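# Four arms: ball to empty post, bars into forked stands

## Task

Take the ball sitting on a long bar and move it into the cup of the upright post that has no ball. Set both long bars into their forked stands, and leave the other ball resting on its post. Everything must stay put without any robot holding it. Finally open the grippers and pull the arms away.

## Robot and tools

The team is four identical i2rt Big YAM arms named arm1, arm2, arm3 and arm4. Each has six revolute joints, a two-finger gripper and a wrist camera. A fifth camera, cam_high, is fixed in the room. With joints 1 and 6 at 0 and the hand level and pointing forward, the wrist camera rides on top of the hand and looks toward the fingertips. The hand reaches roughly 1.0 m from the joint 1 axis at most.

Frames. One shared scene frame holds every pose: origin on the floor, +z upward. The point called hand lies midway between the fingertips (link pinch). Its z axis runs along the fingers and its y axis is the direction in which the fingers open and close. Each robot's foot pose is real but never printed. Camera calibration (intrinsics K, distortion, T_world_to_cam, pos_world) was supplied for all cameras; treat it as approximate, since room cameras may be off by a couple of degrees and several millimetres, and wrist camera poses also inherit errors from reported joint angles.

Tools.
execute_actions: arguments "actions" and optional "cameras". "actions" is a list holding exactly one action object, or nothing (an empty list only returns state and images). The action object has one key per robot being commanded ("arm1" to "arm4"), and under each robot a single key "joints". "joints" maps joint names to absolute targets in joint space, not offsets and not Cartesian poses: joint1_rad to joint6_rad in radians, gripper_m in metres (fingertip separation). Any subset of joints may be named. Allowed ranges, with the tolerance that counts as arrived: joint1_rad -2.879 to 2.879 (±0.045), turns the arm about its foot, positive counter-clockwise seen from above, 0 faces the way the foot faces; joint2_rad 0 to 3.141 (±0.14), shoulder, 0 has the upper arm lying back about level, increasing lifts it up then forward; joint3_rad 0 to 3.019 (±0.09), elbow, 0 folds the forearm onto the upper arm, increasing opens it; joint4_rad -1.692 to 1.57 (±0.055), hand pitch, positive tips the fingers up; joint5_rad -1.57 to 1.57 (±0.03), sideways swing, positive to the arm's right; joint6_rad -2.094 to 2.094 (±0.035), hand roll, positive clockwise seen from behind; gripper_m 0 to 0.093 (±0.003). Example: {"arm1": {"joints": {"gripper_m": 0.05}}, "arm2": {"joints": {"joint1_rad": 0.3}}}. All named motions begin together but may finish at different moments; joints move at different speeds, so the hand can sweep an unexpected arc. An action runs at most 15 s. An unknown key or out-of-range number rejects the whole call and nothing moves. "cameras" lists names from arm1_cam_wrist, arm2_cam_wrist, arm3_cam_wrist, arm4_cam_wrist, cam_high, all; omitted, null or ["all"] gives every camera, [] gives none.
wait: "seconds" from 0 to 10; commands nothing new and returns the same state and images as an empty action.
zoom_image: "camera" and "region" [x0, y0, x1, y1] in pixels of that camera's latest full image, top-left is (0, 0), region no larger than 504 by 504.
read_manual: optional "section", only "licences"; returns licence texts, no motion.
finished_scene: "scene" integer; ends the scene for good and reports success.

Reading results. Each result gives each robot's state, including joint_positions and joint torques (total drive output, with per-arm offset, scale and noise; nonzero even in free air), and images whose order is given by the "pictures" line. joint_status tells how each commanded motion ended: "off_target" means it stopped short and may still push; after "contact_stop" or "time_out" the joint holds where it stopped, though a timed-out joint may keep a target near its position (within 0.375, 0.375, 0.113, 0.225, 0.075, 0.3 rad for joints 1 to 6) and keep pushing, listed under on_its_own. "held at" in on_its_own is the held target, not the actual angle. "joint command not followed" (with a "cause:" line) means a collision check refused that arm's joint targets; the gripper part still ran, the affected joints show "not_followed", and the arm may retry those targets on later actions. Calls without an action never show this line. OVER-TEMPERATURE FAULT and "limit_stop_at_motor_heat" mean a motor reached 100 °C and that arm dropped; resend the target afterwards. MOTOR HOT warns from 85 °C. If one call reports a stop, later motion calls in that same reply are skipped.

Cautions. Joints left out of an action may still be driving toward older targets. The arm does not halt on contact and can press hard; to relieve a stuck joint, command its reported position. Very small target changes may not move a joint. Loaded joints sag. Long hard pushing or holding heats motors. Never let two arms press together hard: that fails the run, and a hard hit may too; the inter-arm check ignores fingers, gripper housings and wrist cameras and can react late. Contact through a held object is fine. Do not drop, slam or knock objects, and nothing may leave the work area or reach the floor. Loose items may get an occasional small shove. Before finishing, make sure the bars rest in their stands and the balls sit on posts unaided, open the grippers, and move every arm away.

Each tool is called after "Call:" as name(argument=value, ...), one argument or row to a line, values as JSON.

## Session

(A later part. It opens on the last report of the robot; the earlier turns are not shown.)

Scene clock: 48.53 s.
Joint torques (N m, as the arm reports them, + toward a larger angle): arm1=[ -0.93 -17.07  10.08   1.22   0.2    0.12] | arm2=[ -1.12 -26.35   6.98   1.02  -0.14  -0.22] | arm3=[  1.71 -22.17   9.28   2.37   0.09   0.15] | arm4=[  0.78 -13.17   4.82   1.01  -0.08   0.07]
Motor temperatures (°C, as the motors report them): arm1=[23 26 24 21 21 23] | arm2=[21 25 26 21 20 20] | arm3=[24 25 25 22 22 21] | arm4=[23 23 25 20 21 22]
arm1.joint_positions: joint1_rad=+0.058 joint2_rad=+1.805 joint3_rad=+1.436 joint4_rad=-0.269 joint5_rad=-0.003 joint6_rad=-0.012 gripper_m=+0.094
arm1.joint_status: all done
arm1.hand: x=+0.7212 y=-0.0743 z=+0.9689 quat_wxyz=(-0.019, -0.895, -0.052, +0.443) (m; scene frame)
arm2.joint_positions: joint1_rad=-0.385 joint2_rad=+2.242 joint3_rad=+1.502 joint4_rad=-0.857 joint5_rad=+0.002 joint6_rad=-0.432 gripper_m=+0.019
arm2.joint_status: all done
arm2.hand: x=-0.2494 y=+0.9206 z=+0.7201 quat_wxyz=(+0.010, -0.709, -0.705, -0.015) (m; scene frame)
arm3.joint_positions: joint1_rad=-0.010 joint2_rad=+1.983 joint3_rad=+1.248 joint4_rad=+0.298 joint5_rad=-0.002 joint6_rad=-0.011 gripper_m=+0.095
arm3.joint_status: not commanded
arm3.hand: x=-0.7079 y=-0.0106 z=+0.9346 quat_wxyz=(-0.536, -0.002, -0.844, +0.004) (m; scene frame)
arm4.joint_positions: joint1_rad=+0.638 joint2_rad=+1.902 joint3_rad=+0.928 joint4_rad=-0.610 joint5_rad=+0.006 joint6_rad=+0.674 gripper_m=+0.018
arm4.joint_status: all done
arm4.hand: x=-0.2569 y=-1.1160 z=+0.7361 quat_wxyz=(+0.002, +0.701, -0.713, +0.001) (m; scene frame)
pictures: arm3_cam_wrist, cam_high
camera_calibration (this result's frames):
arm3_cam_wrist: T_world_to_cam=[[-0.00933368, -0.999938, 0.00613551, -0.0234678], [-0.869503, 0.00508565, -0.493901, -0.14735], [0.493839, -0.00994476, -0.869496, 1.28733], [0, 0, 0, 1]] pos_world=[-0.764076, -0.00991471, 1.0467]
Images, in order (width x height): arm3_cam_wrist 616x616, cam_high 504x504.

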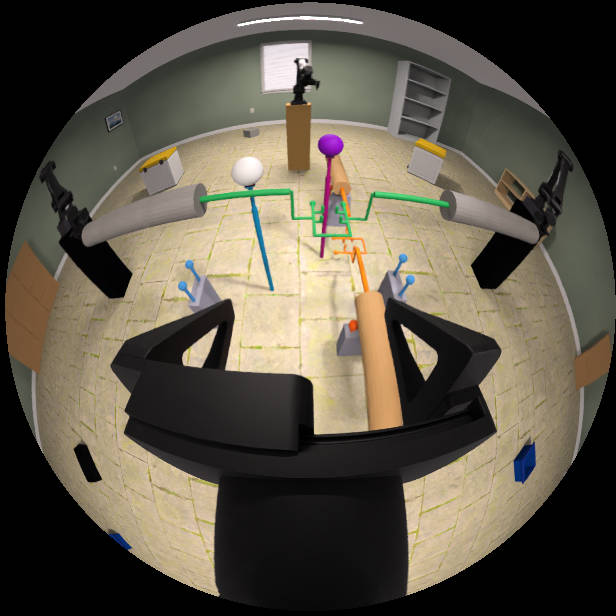

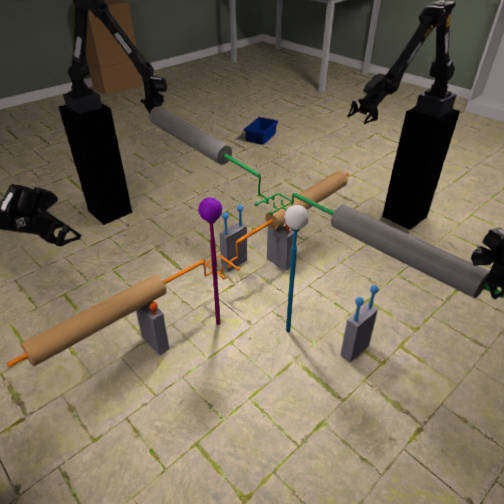

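Call:
execute_actions(
  actions=[
    {"arm2":{"joints":{"joint1_rad":-0.442,"joint2_rad":2.335,"joint3_rad":1.393,"joint4_rad":-0.546,"joint6_rad":-0.505}},"arm4":{"joints":{"joint1_rad":0.580,"joint2_rad":2.218,"joint3_rad":1.116,"joint4_rad":-0.402,"joint6_rad":0.600}},"arm1":{"joints":{"joint1_rad":0.0,"joint2_rad":1.48,"joint3_rad":1.35,"joint4_rad":-0.55}}},
  ],
  cameras=["arm3_cam_wrist","cam_high"],
)

Scene clock: 50.13 s.
Joint torques (N m, as the arm reports them, + toward a larger angle): arm1=[ -1.28 -13.15  10.63   1.25   0.15   0.12] | arm2=[ -0.71 -25.63   5.4    0.93  -0.21  -0.11] | arm3=[  1.63 -22.17   9.28   2.38   0.08   0.16] | arm4=[  0.24 -14.94   5.47   0.57  -0.05  -0.02]
Motor temperatures (°C, as the motors report them): arm1=[23 26 24 21 21 23] | arm2=[21 25 26 21 20 20] | arm3=[24 25 25 22 22 21] | arm4=[23 23 25 20 21 22]
arm1.joint_positions: joint1_rad=-0.003 joint2_rad=+1.487 joint3_rad=+1.334 joint4_rad=-0.538 joint5_rad=-0.002 joint6_rad=-0.011 gripper_m=+0.094
arm1.joint_status: all done
arm1.hand: x=+0.8213 y=-0.0265 z=+1.0708 quat_wxyz=(-0.004, -0.908, -0.025, +0.419) (m; scene frame)
arm2.joint_positions: joint1_rad=-0.447 joint2_rad=+2.391 joint3_rad=+1.375 joint4_rad=-0.561 joint5_rad=+0.004 joint6_rad=-0.491 gripper_m=+0.019
arm2.joint_status: all done
arm2.hand: x=-0.2627 y=+0.9749 z=+0.6081 quat_wxyz=(+0.008, -0.710, -0.704, -0.005) (m; scene frame)
arm3.joint_positions: joint1_rad=-0.010 joint2_rad=+1.983 joint3_rad=+1.248 joint4_rad=+0.298 joint5_rad=-0.002 joint6_rad=-0.011 gripper_m=+0.095
arm3.joint_status: not commanded
arm3.hand: x=-0.7079 y=-0.0106 z=+0.9346 quat_wxyz=(-0.536, -0.002, -0.844, +0.004) (m; scene frame)
arm4.joint_positions: joint1_rad=+0.580 joint2_rad=+2.241 joint3_rad=+1.087 joint4_rad=-0.402 joint5_rad=+0.004 joint6_rad=+0.613 gripper_m=+0.018
arm4.joint_status: all done
arm4.hand: x=-0.2656 y=-1.0617 z=+0.6217 quat_wxyz=(+0.000, +0.702, -0.712, -0.013) (m; scene frame)
pictures: arm3_cam_wrist, cam_high
camera_calibration (this result's frames):
arm3_cam_wrist: T_world_to_cam=[[-0.00933368, -0.999938, 0.00613551, -0.0234678], [-0.869503, 0.00508565, -0.493901, -0.14735], [0.493839, -0.00994476, -0.869496, 1.28733], [0, 0, 0, 1]] pos_world=[-0.764076, -0.00991471, 1.0467]
Images, in order (width x height): arm3_cam_wrist 616x616, cam_high 504x504.

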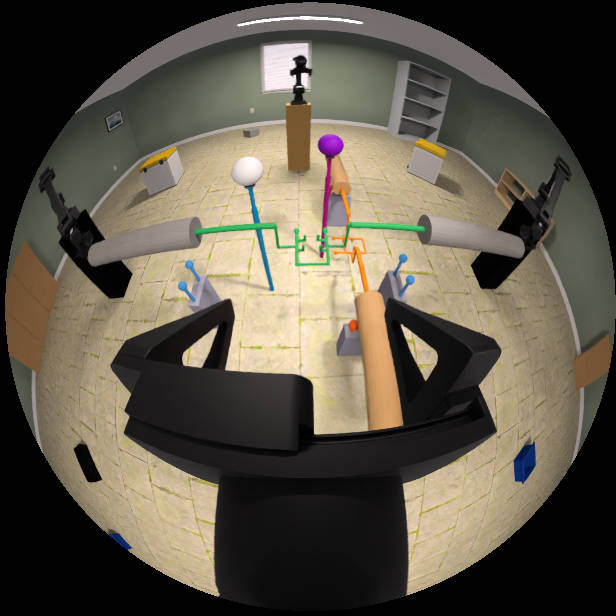

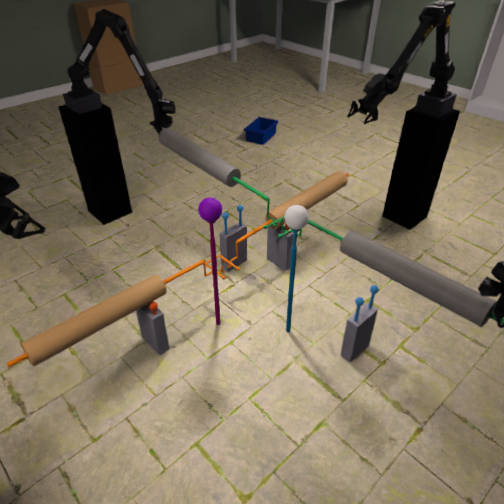

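Call:
execute_actions(
  actions=[
    {"arm2":{"joints":{"joint1_rad":-0.508,"joint2_rad":2.580,"joint3_rad":1.345,"joint4_rad":-0.255,"joint6_rad":-0.572}},"arm4":{"joints":{"joint1_rad":0.501,"joint2_rad":2.595,"joint3_rad":1.445,"joint4_rad":-0.368,"joint6_rad":0.517}},"arm1":{"joints":{"joint2_rad":1.15,"joint3_rad":1.33,"joint4_rad":-0.85}}},
  ],
  cameras=["arm3_cam_wrist","cam_high"],
)

Scene clock: 51.83 s.
Joint torques (N m, as the arm reports them, + toward a larger angle): arm1=[-1.32 -8.71 10.35  1.13  0.14  0.12] | arm2=[  0.12 -24.38   2.94   1.1   -0.32  -0.05] | arm3=[  1.77 -21.96   9.32   2.38   0.09   0.14] | arm4=[  0.52 -16.97   4.82   0.45   0.02   0.  ]
Motor temperatures (°C, as the motors report them): arm1=[23 25 24 21 21 23] | arm2=[21 25 26 21 20 20] | arm3=[24 25 25 22 22 21] | arm4=[23 23 25 20 21 22]
arm1.joint_positions: joint1_rad=-0.003 joint2_rad=+1.160 joint3_rad=+1.319 joint4_rad=-0.838 joint5_rad=-0.002 joint6_rad=-0.011 gripper_m=+0.094
arm1.joint_status: all done
arm1.hand: x=+0.9432 y=-0.0223 z=+1.1853 quat_wxyz=(-0.004, -0.905, -0.025, +0.425) (m; scene frame)
arm2.joint_positions: joint1_rad=-0.518 joint2_rad=+2.636 joint3_rad=+1.333 joint4_rad=-0.275 joint5_rad=+0.007 joint6_rad=-0.563 gripper_m=+0.019
arm2.joint_status: all done
arm2.hand: x=-0.2641 y=+1.0464 z=+0.4802 quat_wxyz=(+0.009, -0.710, -0.704, -0.006) (m; scene frame)
arm3.joint_positions: joint1_rad=-0.010 joint2_rad=+1.983 joint3_rad=+1.248 joint4_rad=+0.298 joint5_rad=-0.002 joint6_rad=-0.011 gripper_m=+0.095
arm3.joint_status: not commanded
arm3.hand: x=-0.7079 y=-0.0106 z=+0.9346 quat_wxyz=(-0.536, -0.002, -0.844, +0.004) (m; scene frame)
arm4.joint_positions: joint1_rad=+0.499 joint2_rad=+2.612 joint3_rad=+1.420 joint4_rad=-0.366 joint5_rad=+0.003 joint6_rad=+0.528 gripper_m=+0.018
arm4.joint_status: all done
arm4.hand: x=-0.2646 y=-0.9904 z=+0.4941 quat_wxyz=(+0.001, +0.703, -0.711, -0.012) (m; scene frame)
pictures: arm3_cam_wrist, cam_high
camera_calibration (this result's frames):
arm3_cam_wrist: T_world_to_cam=[[-0.00933368, -0.999938, 0.00613551, -0.0234678], [-0.869503, 0.00508565, -0.493901, -0.14735], [0.493839, -0.00994476, -0.869496, 1.28733], [0, 0, 0, 1]] pos_world=[-0.764076, -0.00991471, 1.0467]
Images, in order (width x height): arm3_cam_wrist 616x616, cam_high 504x504.

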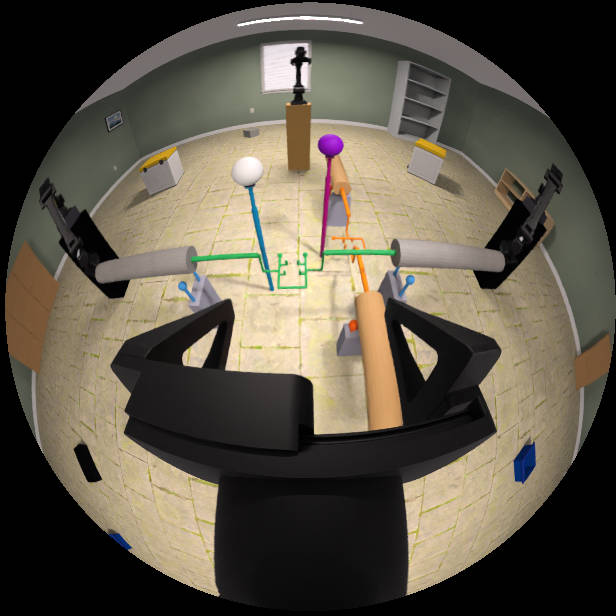

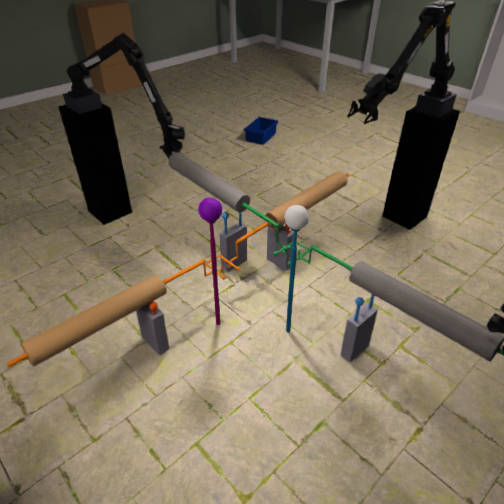

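Call:
zoom_image(
  camera="cam_high",
  region=[300, 240, 420, 360],
)

Call:
zoom_image(
  camera="cam_high",
  region=[190, 170, 310, 290],
)

Region (300, 240, 420, 360) of cam_high's 504x504 image, scaled by 4.200, with more detail than that image has.

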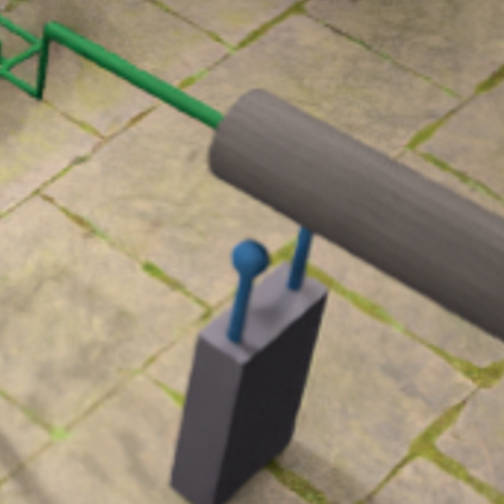

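Region (190, 170, 310, 290) of cam_high's 504x504 image, scaled by 4.200, with more detail than that image has.

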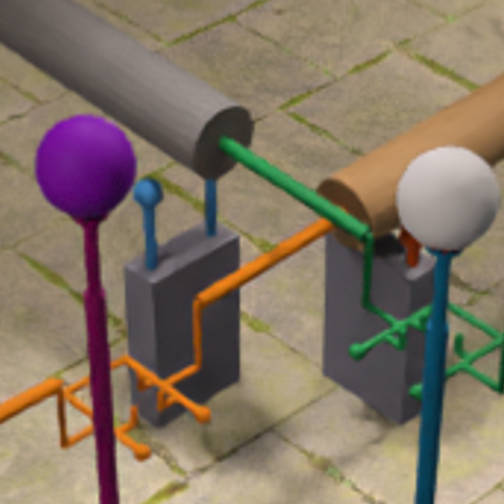

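Call:
execute_actions(
  actions=[
    {"arm2":{"joints":{"joint2_rad":2.700,"joint3_rad":1.452,"joint4_rad":-0.207}},"arm4":{"joints":{"joint2_rad":2.717,"joint3_rad":1.524,"joint4_rad":-0.330}},"arm1":{"joints":{"joint2_rad":0.95,"joint4_rad":-1.05}}},
  ],
  cameras=["arm3_cam_wrist","cam_high"],
)

Scene clock: 53.53 s.
Joint torques (N m, as the arm reports them, + toward a larger angle): arm1=[-1.35 -5.04  9.93  1.16  0.14  0.11] | arm2=[ -0.11 -24.1    4.53   1.56  -0.28  -0.05] | arm3=[  1.8  -22.16   9.3    2.38   0.1    0.14] | arm4=[  0.54 -17.08   4.71   0.43  -0.04  -0.02]
Motor temperatures (°C, as the motors report them): arm1=[23 25 24 21 21 23] | arm2=[21 25 26 21 20 20] | arm3=[24 25 25 22 22 21] | arm4=[23 24 25 20 21 22]
arm1.joint_positions: joint1_rad=-0.003 joint2_rad=+0.956 joint3_rad=+1.319 joint4_rad=-1.037 joint5_rad=-0.002 joint6_rad=-0.011 gripper_m=+0.094
arm1.joint_status: all done
arm1.hand: x=+1.0357 y=-0.0190 z=+1.2368 quat_wxyz=(-0.004, -0.904, -0.025, +0.427) (m; scene frame)
arm2.joint_positions: joint1_rad=-0.516 joint2_rad=+2.748 joint3_rad=+1.415 joint4_rad=-0.238 joint5_rad=+0.005 joint6_rad=-0.563 gripper_m=+0.019
arm2.joint_status: all done
arm2.hand: x=-0.2647 y=+1.0443 z=+0.4361 quat_wxyz=(+0.008, -0.709, -0.705, -0.002) (m; scene frame)
arm3.joint_positions: joint1_rad=-0.010 joint2_rad=+1.983 joint3_rad=+1.248 joint4_rad=+0.298 joint5_rad=-0.002 joint6_rad=-0.011 gripper_m=+0.095
arm3.joint_status: not commanded
arm3.hand: x=-0.7079 y=-0.0106 z=+0.9346 quat_wxyz=(-0.536, -0.002, -0.844, +0.004) (m; scene frame)
arm4.joint_positions: joint1_rad=+0.500 joint2_rad=+2.730 joint3_rad=+1.497 joint4_rad=-0.326 joint5_rad=+0.004 joint6_rad=+0.529 gripper_m=+0.018
arm4.joint_status: all done
arm4.hand: x=-0.2647 y=-0.9920 z=+0.4454 quat_wxyz=(+0.000, +0.703, -0.711, -0.011) (m; scene frame)
pictures: arm3_cam_wrist, cam_high
camera_calibration (this result's frames):
arm3_cam_wrist: T_world_to_cam=[[-0.00933368, -0.999938, 0.00613551, -0.0234678], [-0.869503, 0.00508565, -0.493901, -0.14735], [0.493839, -0.00994476, -0.869496, 1.28733], [0, 0, 0, 1]] pos_world=[-0.764076, -0.00991471, 1.0467]
Images, in order (width x height): arm3_cam_wrist 616x616, cam_high 504x504.

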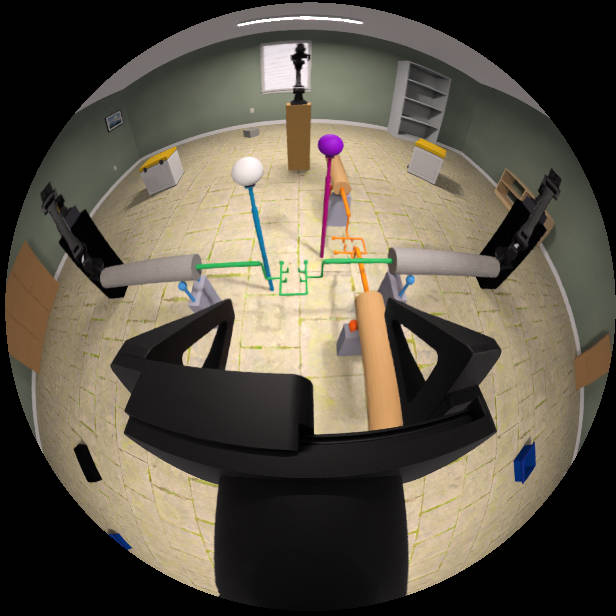

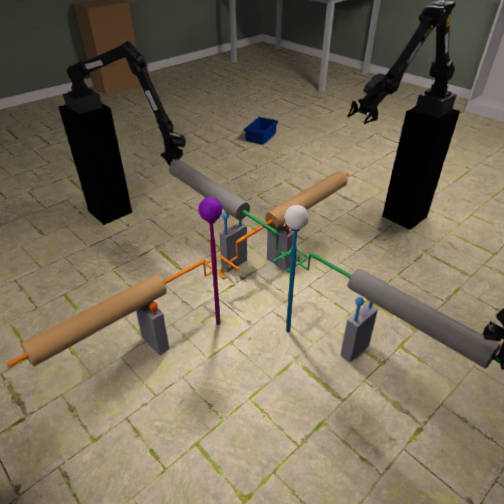

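Call:
zoom_image(
  camera="cam_high",
  region=[300, 240, 420, 360],
)

Call:
zoom_image(
  camera="arm3_cam_wrist",
  region=[150, 220, 450, 340],
)

Region (300, 240, 420, 360) of cam_high's 504x504 image, scaled by 4.200, with more detail than that image has.

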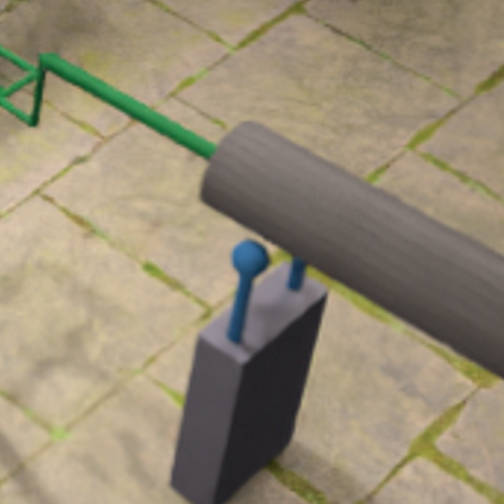

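Region (150, 220, 450, 340) of arm3_cam_wrist's 616x616 image, scaled by 1.680, with more detail than that image has; it fills the top 202 rows of this view, and the rest is white.

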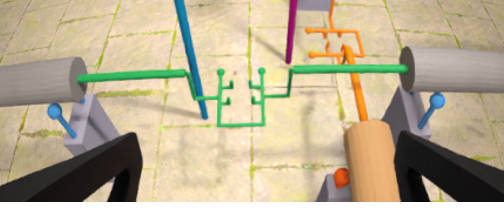

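Call:
execute_actions(
  actions=[
    {"arm2":{"joints":{"gripper_m":0.06}},"arm4":{"joints":{"gripper_m":0.06}},"arm3":{"joints":{"joint2_rad":1.8,"joint4_rad":0.1}},"arm1":{"joints":{"joint2_rad":0.78,"joint4_rad":-1.2}}},
  ],
  cameras=["arm2_cam_wrist","arm4_cam_wrist","cam_high"],
)

Scene clock: 55.17 s.
Joint torques (N m, as the arm reports them, + toward a larger angle): arm1=[-1.2  -1.8   9.31  1.21  0.15  0.11] | arm2=[ -0.05 -22.14   3.77   1.09  -0.14  -0.01] | arm3=[  1.69 -19.13  10.3    1.44   0.09   0.14] | arm4=[  0.64 -16.72   4.66   0.46   0.01  -0.01]
Motor temperatures (°C, as the motors report them): arm1=[23 25 24 21 21 23] | arm2=[21 26 26 21 20 20] | arm3=[24 25 25 22 22 21] | arm4=[23 24 25 20 21 22]
arm1.joint_positions: joint1_rad=-0.003 joint2_rad=+0.785 joint3_rad=+1.319 joint4_rad=-1.187 joint5_rad=-0.002 joint6_rad=-0.011 gripper_m=+0.094
arm1.joint_status: all done
arm1.hand: x=+1.1173 y=-0.0159 z=+1.2682 quat_wxyz=(-0.004, -0.899, -0.025, +0.437) (m; scene frame)
arm2.joint_positions: joint1_rad=-0.516 joint2_rad=+2.722 joint3_rad=+1.432 joint4_rad=-0.224 joint5_rad=+0.002 joint6_rad=-0.567 gripper_m=+0.060
arm2.joint_status: all done
arm2.hand: x=-0.2792 y=+1.0203 z=+0.4504 quat_wxyz=(+0.000, -0.707, -0.706, +0.025) (m; scene frame)
arm3.joint_positions: joint1_rad=-0.010 joint2_rad=+1.789 joint3_rad=+1.248 joint4_rad=+0.107 joint5_rad=-0.002 joint6_rad=-0.011 gripper_m=+0.095
arm3.joint_status: all done
arm3.hand: x=-0.7291 y=-0.0107 z=+1.0300 quat_wxyz=(-0.537, -0.002, -0.843, +0.004) (m; scene frame)
arm4.joint_positions: joint1_rad=+0.500 joint2_rad=+2.727 joint3_rad=+1.498 joint4_rad=-0.327 joint5_rad=+0.003 joint6_rad=+0.529 gripper_m=+0.060
arm4.joint_status: all done
arm4.hand: x=-0.2658 y=-0.9904 z=+0.4468 quat_wxyz=(+0.000, +0.703, -0.711, -0.013) (m; scene frame)
pictures: arm2_cam_wrist, arm4_cam_wrist, cam_high
camera_calibration (this result's frames):
arm2_cam_wrist: T_world_to_cam=[[-0.999541, 0.0164823, 0.0253996, -0.307215], [0.0279598, 0.824394, 0.565326, -1.08576], [-0.0116214, 0.565777, -0.824476, -0.0906555], [0, 0, 0, 1]] pos_world=[-0.27777, 0.951448, 0.546868]
arm4_cam_wrist: T_world_to_cam=[[0.999892, -0.013594, -0.00556151, 0.25705], [-0.00796855, -0.820163, 0.572074, -1.0614], [-0.0123381, -0.571968, -0.820183, -0.0762022], [0, 0, 0, 1]] pos_world=[-0.266421, -0.910613, 0.546131]
Images, in order (width x height): arm2_cam_wrist 616x616, arm4_cam_wrist 616x616, cam_high 504x504.

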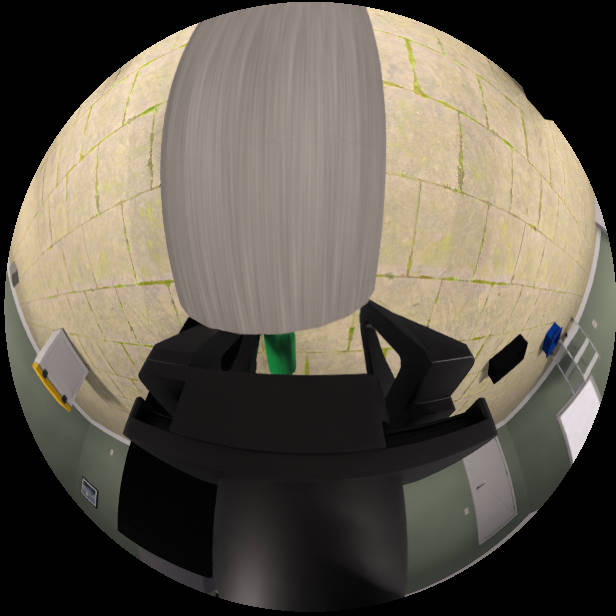

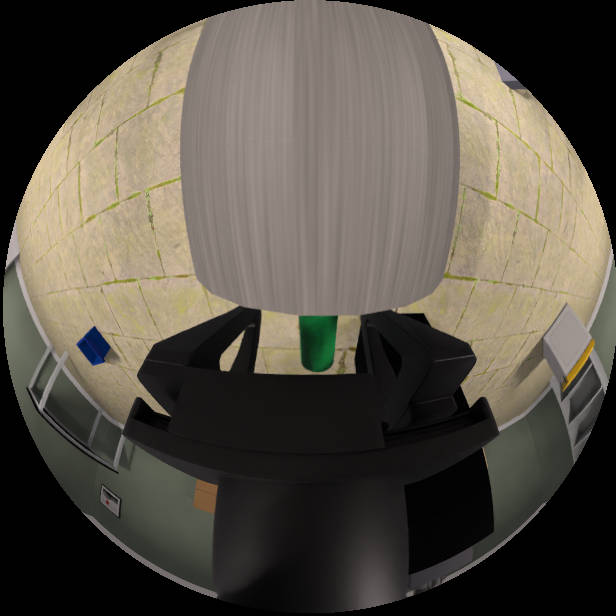

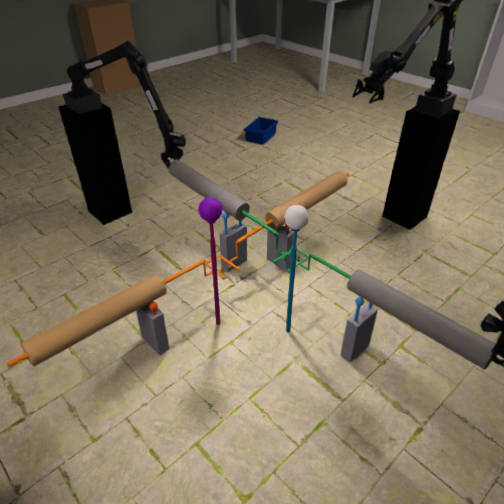

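Call:
execute_actions(
  actions=[
    {"arm2":{"joints":{"joint2_rad":2.37,"joint3_rad":1.06,"joint4_rad":-0.27,"gripper_m":0.075}},"arm4":{"joints":{"joint2_rad":2.45,"joint3_rad":1.24,"joint4_rad":-0.36,"gripper_m":0.075}},"arm3":{"joints":{"joint2_rad":1.45,"joint4_rad":-0.25}},"arm1":{"joints":{"joint2_rad":0.6,"joint4_rad":-1.3}}},
  ],
  cameras=["cam_high"],
)

Scene clock: 57.17 s.
Joint torques (N m, as the arm reports them, + toward a larger angle): arm1=[-1.12  1.29  8.5   1.26  0.14  0.11] | arm2=[ -0.05 -17.48   2.24  -0.22  -0.14  -0.01] | arm3=[  1.73 -15.3   11.62   1.48   0.09   0.14] | arm4=[  0.5  -13.59   2.88   0.42   0.    -0.01]
Motor temperatures (°C, as the motors report them): arm1=[23 25 24 21 21 23] | arm2=[21 25 25 21 20 20] | arm3=[24 25 26 22 22 21] | arm4=[23 24 25 20 21 22]
arm1.joint_positions: joint1_rad=-0.003 joint2_rad=+0.603 joint3_rad=+1.319 joint4_rad=-1.287 joint5_rad=-0.002 joint6_rad=-0.011 gripper_m=+0.094
arm1.joint_status: all done
arm1.hand: x=+1.1994 y=-0.0129 z=+1.2969 quat_wxyz=(-0.005, -0.881, -0.024, +0.473) (m; scene frame)
arm2.joint_positions: joint1_rad=-0.516 joint2_rad=+2.368 joint3_rad=+1.059 joint4_rad=-0.256 joint5_rad=+0.002 joint6_rad=-0.567 gripper_m=+0.075
arm2.joint_status: all done
arm2.hand: x=-0.2386 y=+1.0821 z=+0.5721 quat_wxyz=(+0.005, -0.708, -0.707, +0.000) (m; scene frame)
arm3.joint_positions: joint1_rad=-0.010 joint2_rad=+1.444 joint3_rad=+1.243 joint4_rad=-0.244 joint5_rad=-0.002 joint6_rad=-0.011 gripper_m=+0.095
arm3.joint_status: all done
arm3.hand: x=-0.8116 y=-0.0101 z=+1.1775 quat_wxyz=(-0.533, -0.002, -0.846, +0.004) (m; scene frame)
arm4.joint_positions: joint1_rad=+0.500 joint2_rad=+2.426 joint3_rad=+1.249 joint4_rad=-0.354 joint5_rad=+0.003 joint6_rad=+0.529 gripper_m=+0.075
arm4.joint_status: all done
arm4.hand: x=-0.2550 y=-1.0070 z=+0.5609 quat_wxyz=(-0.003, +0.703, -0.711, -0.025) (m; scene frame)
pictures: cam_high
Images, in order (width x height): cam_high 504x504.

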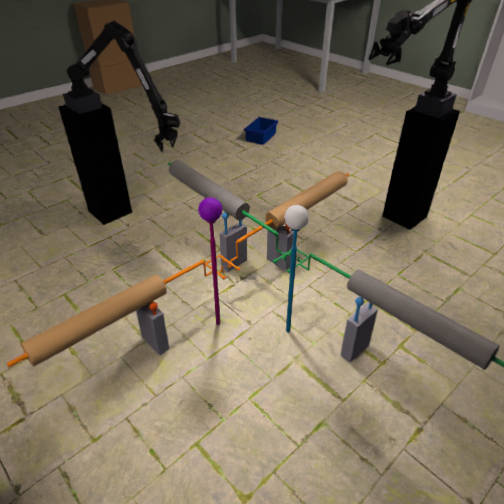

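Call:
execute_actions(
  actions=[
    {"arm2":{"joints":{"joint2_rad":1.7,"joint3_rad":0.8,"joint4_rad":-0.67}},"arm4":{"joints":{"joint2_rad":1.75,"joint3_rad":0.85,"joint4_rad":-0.67}},"arm3":{"joints":{"joint2_rad":0.9,"joint4_rad":-0.9}}},
  ],
)

Scene clock: 58.73 s.
Joint torques (N m, as the arm reports them, + toward a larger angle): arm1=[-1.28  1.    8.55  1.27  0.14  0.12] | arm2=[ -0.12 -12.79   5.4   -0.09  -0.14  -0.01] | arm3=[ 1.74 -5.25 11.74  1.49  0.09  0.15] | arm4=[ 0.51 -8.45  4.6   0.38  0.01 -0.01]
Motor temperatures (°C, as the motors report them): arm1=[23 25 24 21 21 23] | arm2=[21 25 25 21 20 20] | arm3=[24 25 26 22 22 21] | arm4=[23 24 25 20 21 22]
arm1.joint_positions: joint1_rad=-0.003 joint2_rad=+0.603 joint3_rad=+1.319 joint4_rad=-1.287 joint5_rad=-0.002 joint6_rad=-0.011 gripper_m=+0.094
arm1.joint_status: not commanded
arm1.hand: x=+1.1994 y=-0.0129 z=+1.2969 quat_wxyz=(-0.005, -0.881, -0.024, +0.473) (m; scene frame)
arm2.joint_positions: joint1_rad=-0.516 joint2_rad=+1.700 joint3_rad=+0.792 joint4_rad=-0.655 joint5_rad=+0.002 joint6_rad=-0.567 gripper_m=+0.075
arm2.joint_status: all done
arm2.hand: x=-0.2025 y=+1.1351 z=+0.7915 quat_wxyz=(+0.005, -0.708, -0.707, +0.001) (m; scene frame)
arm3.joint_positions: joint1_rad=-0.010 joint2_rad=+0.899 joint3_rad=+1.243 joint4_rad=-0.893 joint5_rad=-0.002 joint6_rad=-0.011 gripper_m=+0.095
arm3.joint_status: all done
arm3.hand: x=-1.0405 y=-0.0074 z=+1.3154 quat_wxyz=(-0.488, -0.002, -0.873, +0.004) (m; scene frame)
arm4.joint_positions: joint1_rad=+0.500 joint2_rad=+1.734 joint3_rad=+0.862 joint4_rad=-0.663 joint5_rad=+0.003 joint6_rad=+0.529 gripper_m=+0.075
arm4.joint_status: all done
arm4.hand: x=-0.2005 y=-1.0978 z=+0.7855 quat_wxyz=(-0.002, +0.703, -0.711, -0.023) (m; scene frame)
pictures: arm1_cam_wrist, arm2_cam_wrist, arm3_cam_wrist, arm4_cam_wrist, cam_high
camera_calibration (this result's frames):
arm1_cam_wrist: T_world_to_cam=[[-0.0525333, 0.998411, 0.0203875, 0.0487233], [0.927691, 0.0563486, -0.369073, -0.625821], [-0.369635, -0.000475285, -0.929177, 1.77299], [0, 0, 0, 1]] pos_world=[1.23849, -0.012539, 1.41546]
arm2_cam_wrist: T_world_to_cam=[[-0.999866, 0.0163807, -0.000598172, -0.220498], [0.012748, 0.80003, 0.599824, -1.37804], [0.0103041, 0.599736, -0.800132, 0.0731], [0, 0, 0, 1]] pos_world=[-0.203655, 1.06225, 0.88494]
arm3_cam_wrist: T_world_to_cam=[[-0.00829096, -0.99995, 0.00559026, -0.0238714], [-0.919164, 0.00541937, -0.393837, -0.431708], [0.393787, -0.00840366, -0.919163, 1.7439], [0, 0, 0, 1]] pos_world=[-1.08373, -0.00687544, 1.43304]
arm4_cam_wrist: T_world_to_cam=[[0.999779, -0.0136144, -0.0160183, 0.200281], [-0.00237602, -0.830264, 0.557366, -1.34115], [-0.0208876, -0.557205, -0.830112, 0.163289], [0, 0, 0, 1]] pos_world=[-0.200013, -1.01979, 0.886265]
Images, in order (width x height): arm1_cam_wrist 616x616, arm2_cam_wrist 616x616, arm3_cam_wrist 616x616, arm4_cam_wrist 616x616, cam_high 504x504.

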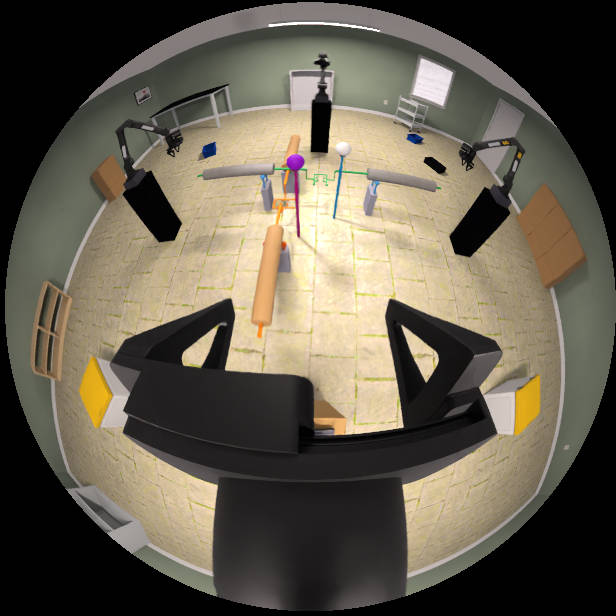

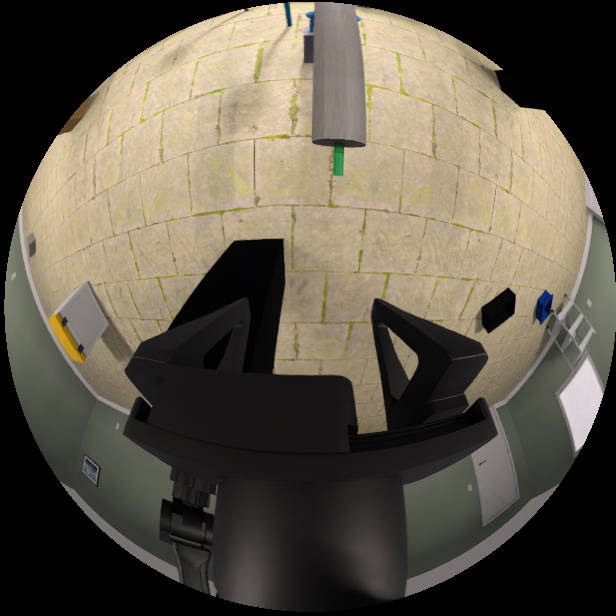

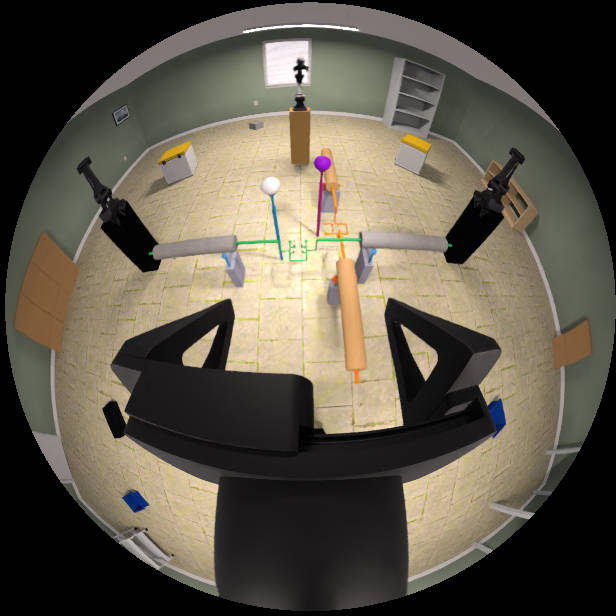

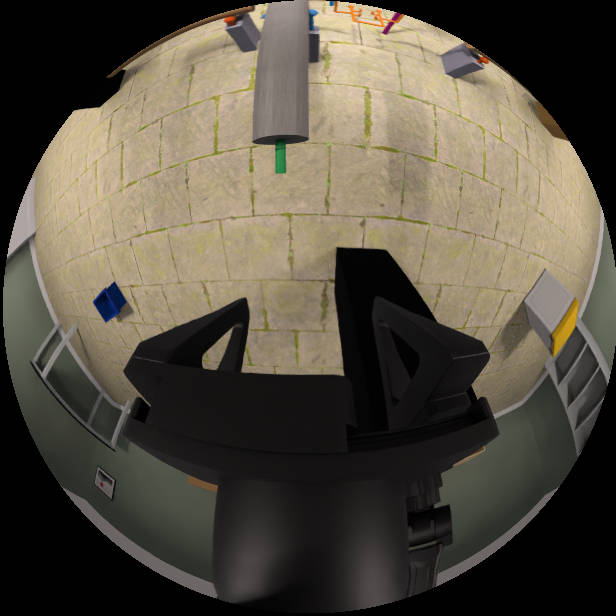

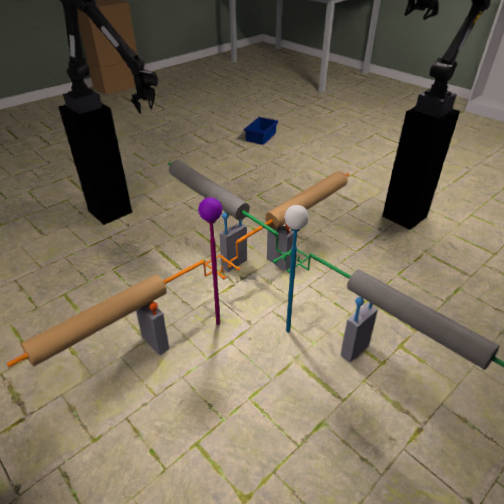

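Call:
zoom_image(
  camera="arm1_cam_wrist",
  region=[190, 120, 450, 350],
)

Call:
zoom_image(
  camera="arm3_cam_wrist",
  region=[190, 140, 450, 390],
)

Region (190, 120, 450, 350) of arm1_cam_wrist's 616x616 image, scaled by 1.938, with more detail than that image has; it fills the top 446 rows of this view, and the rest is white.

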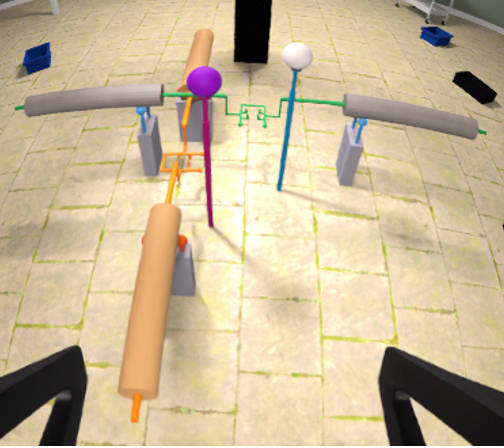

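Region (190, 140, 450, 390) of arm3_cam_wrist's 616x616 image, scaled by 1.938, with more detail than that image has; it fills the top 485 rows of this view, and the rest is white.

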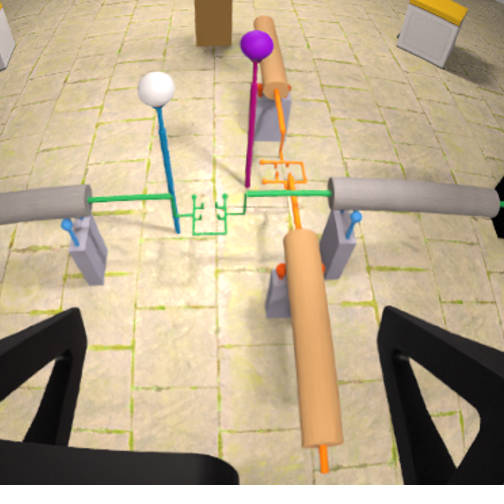

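All in place: both bars rest in their forks, both balls are on their posts, and the arms are clear.

Call:
finished_scene(
  scene=1,
)

The scene is finished: the task was done.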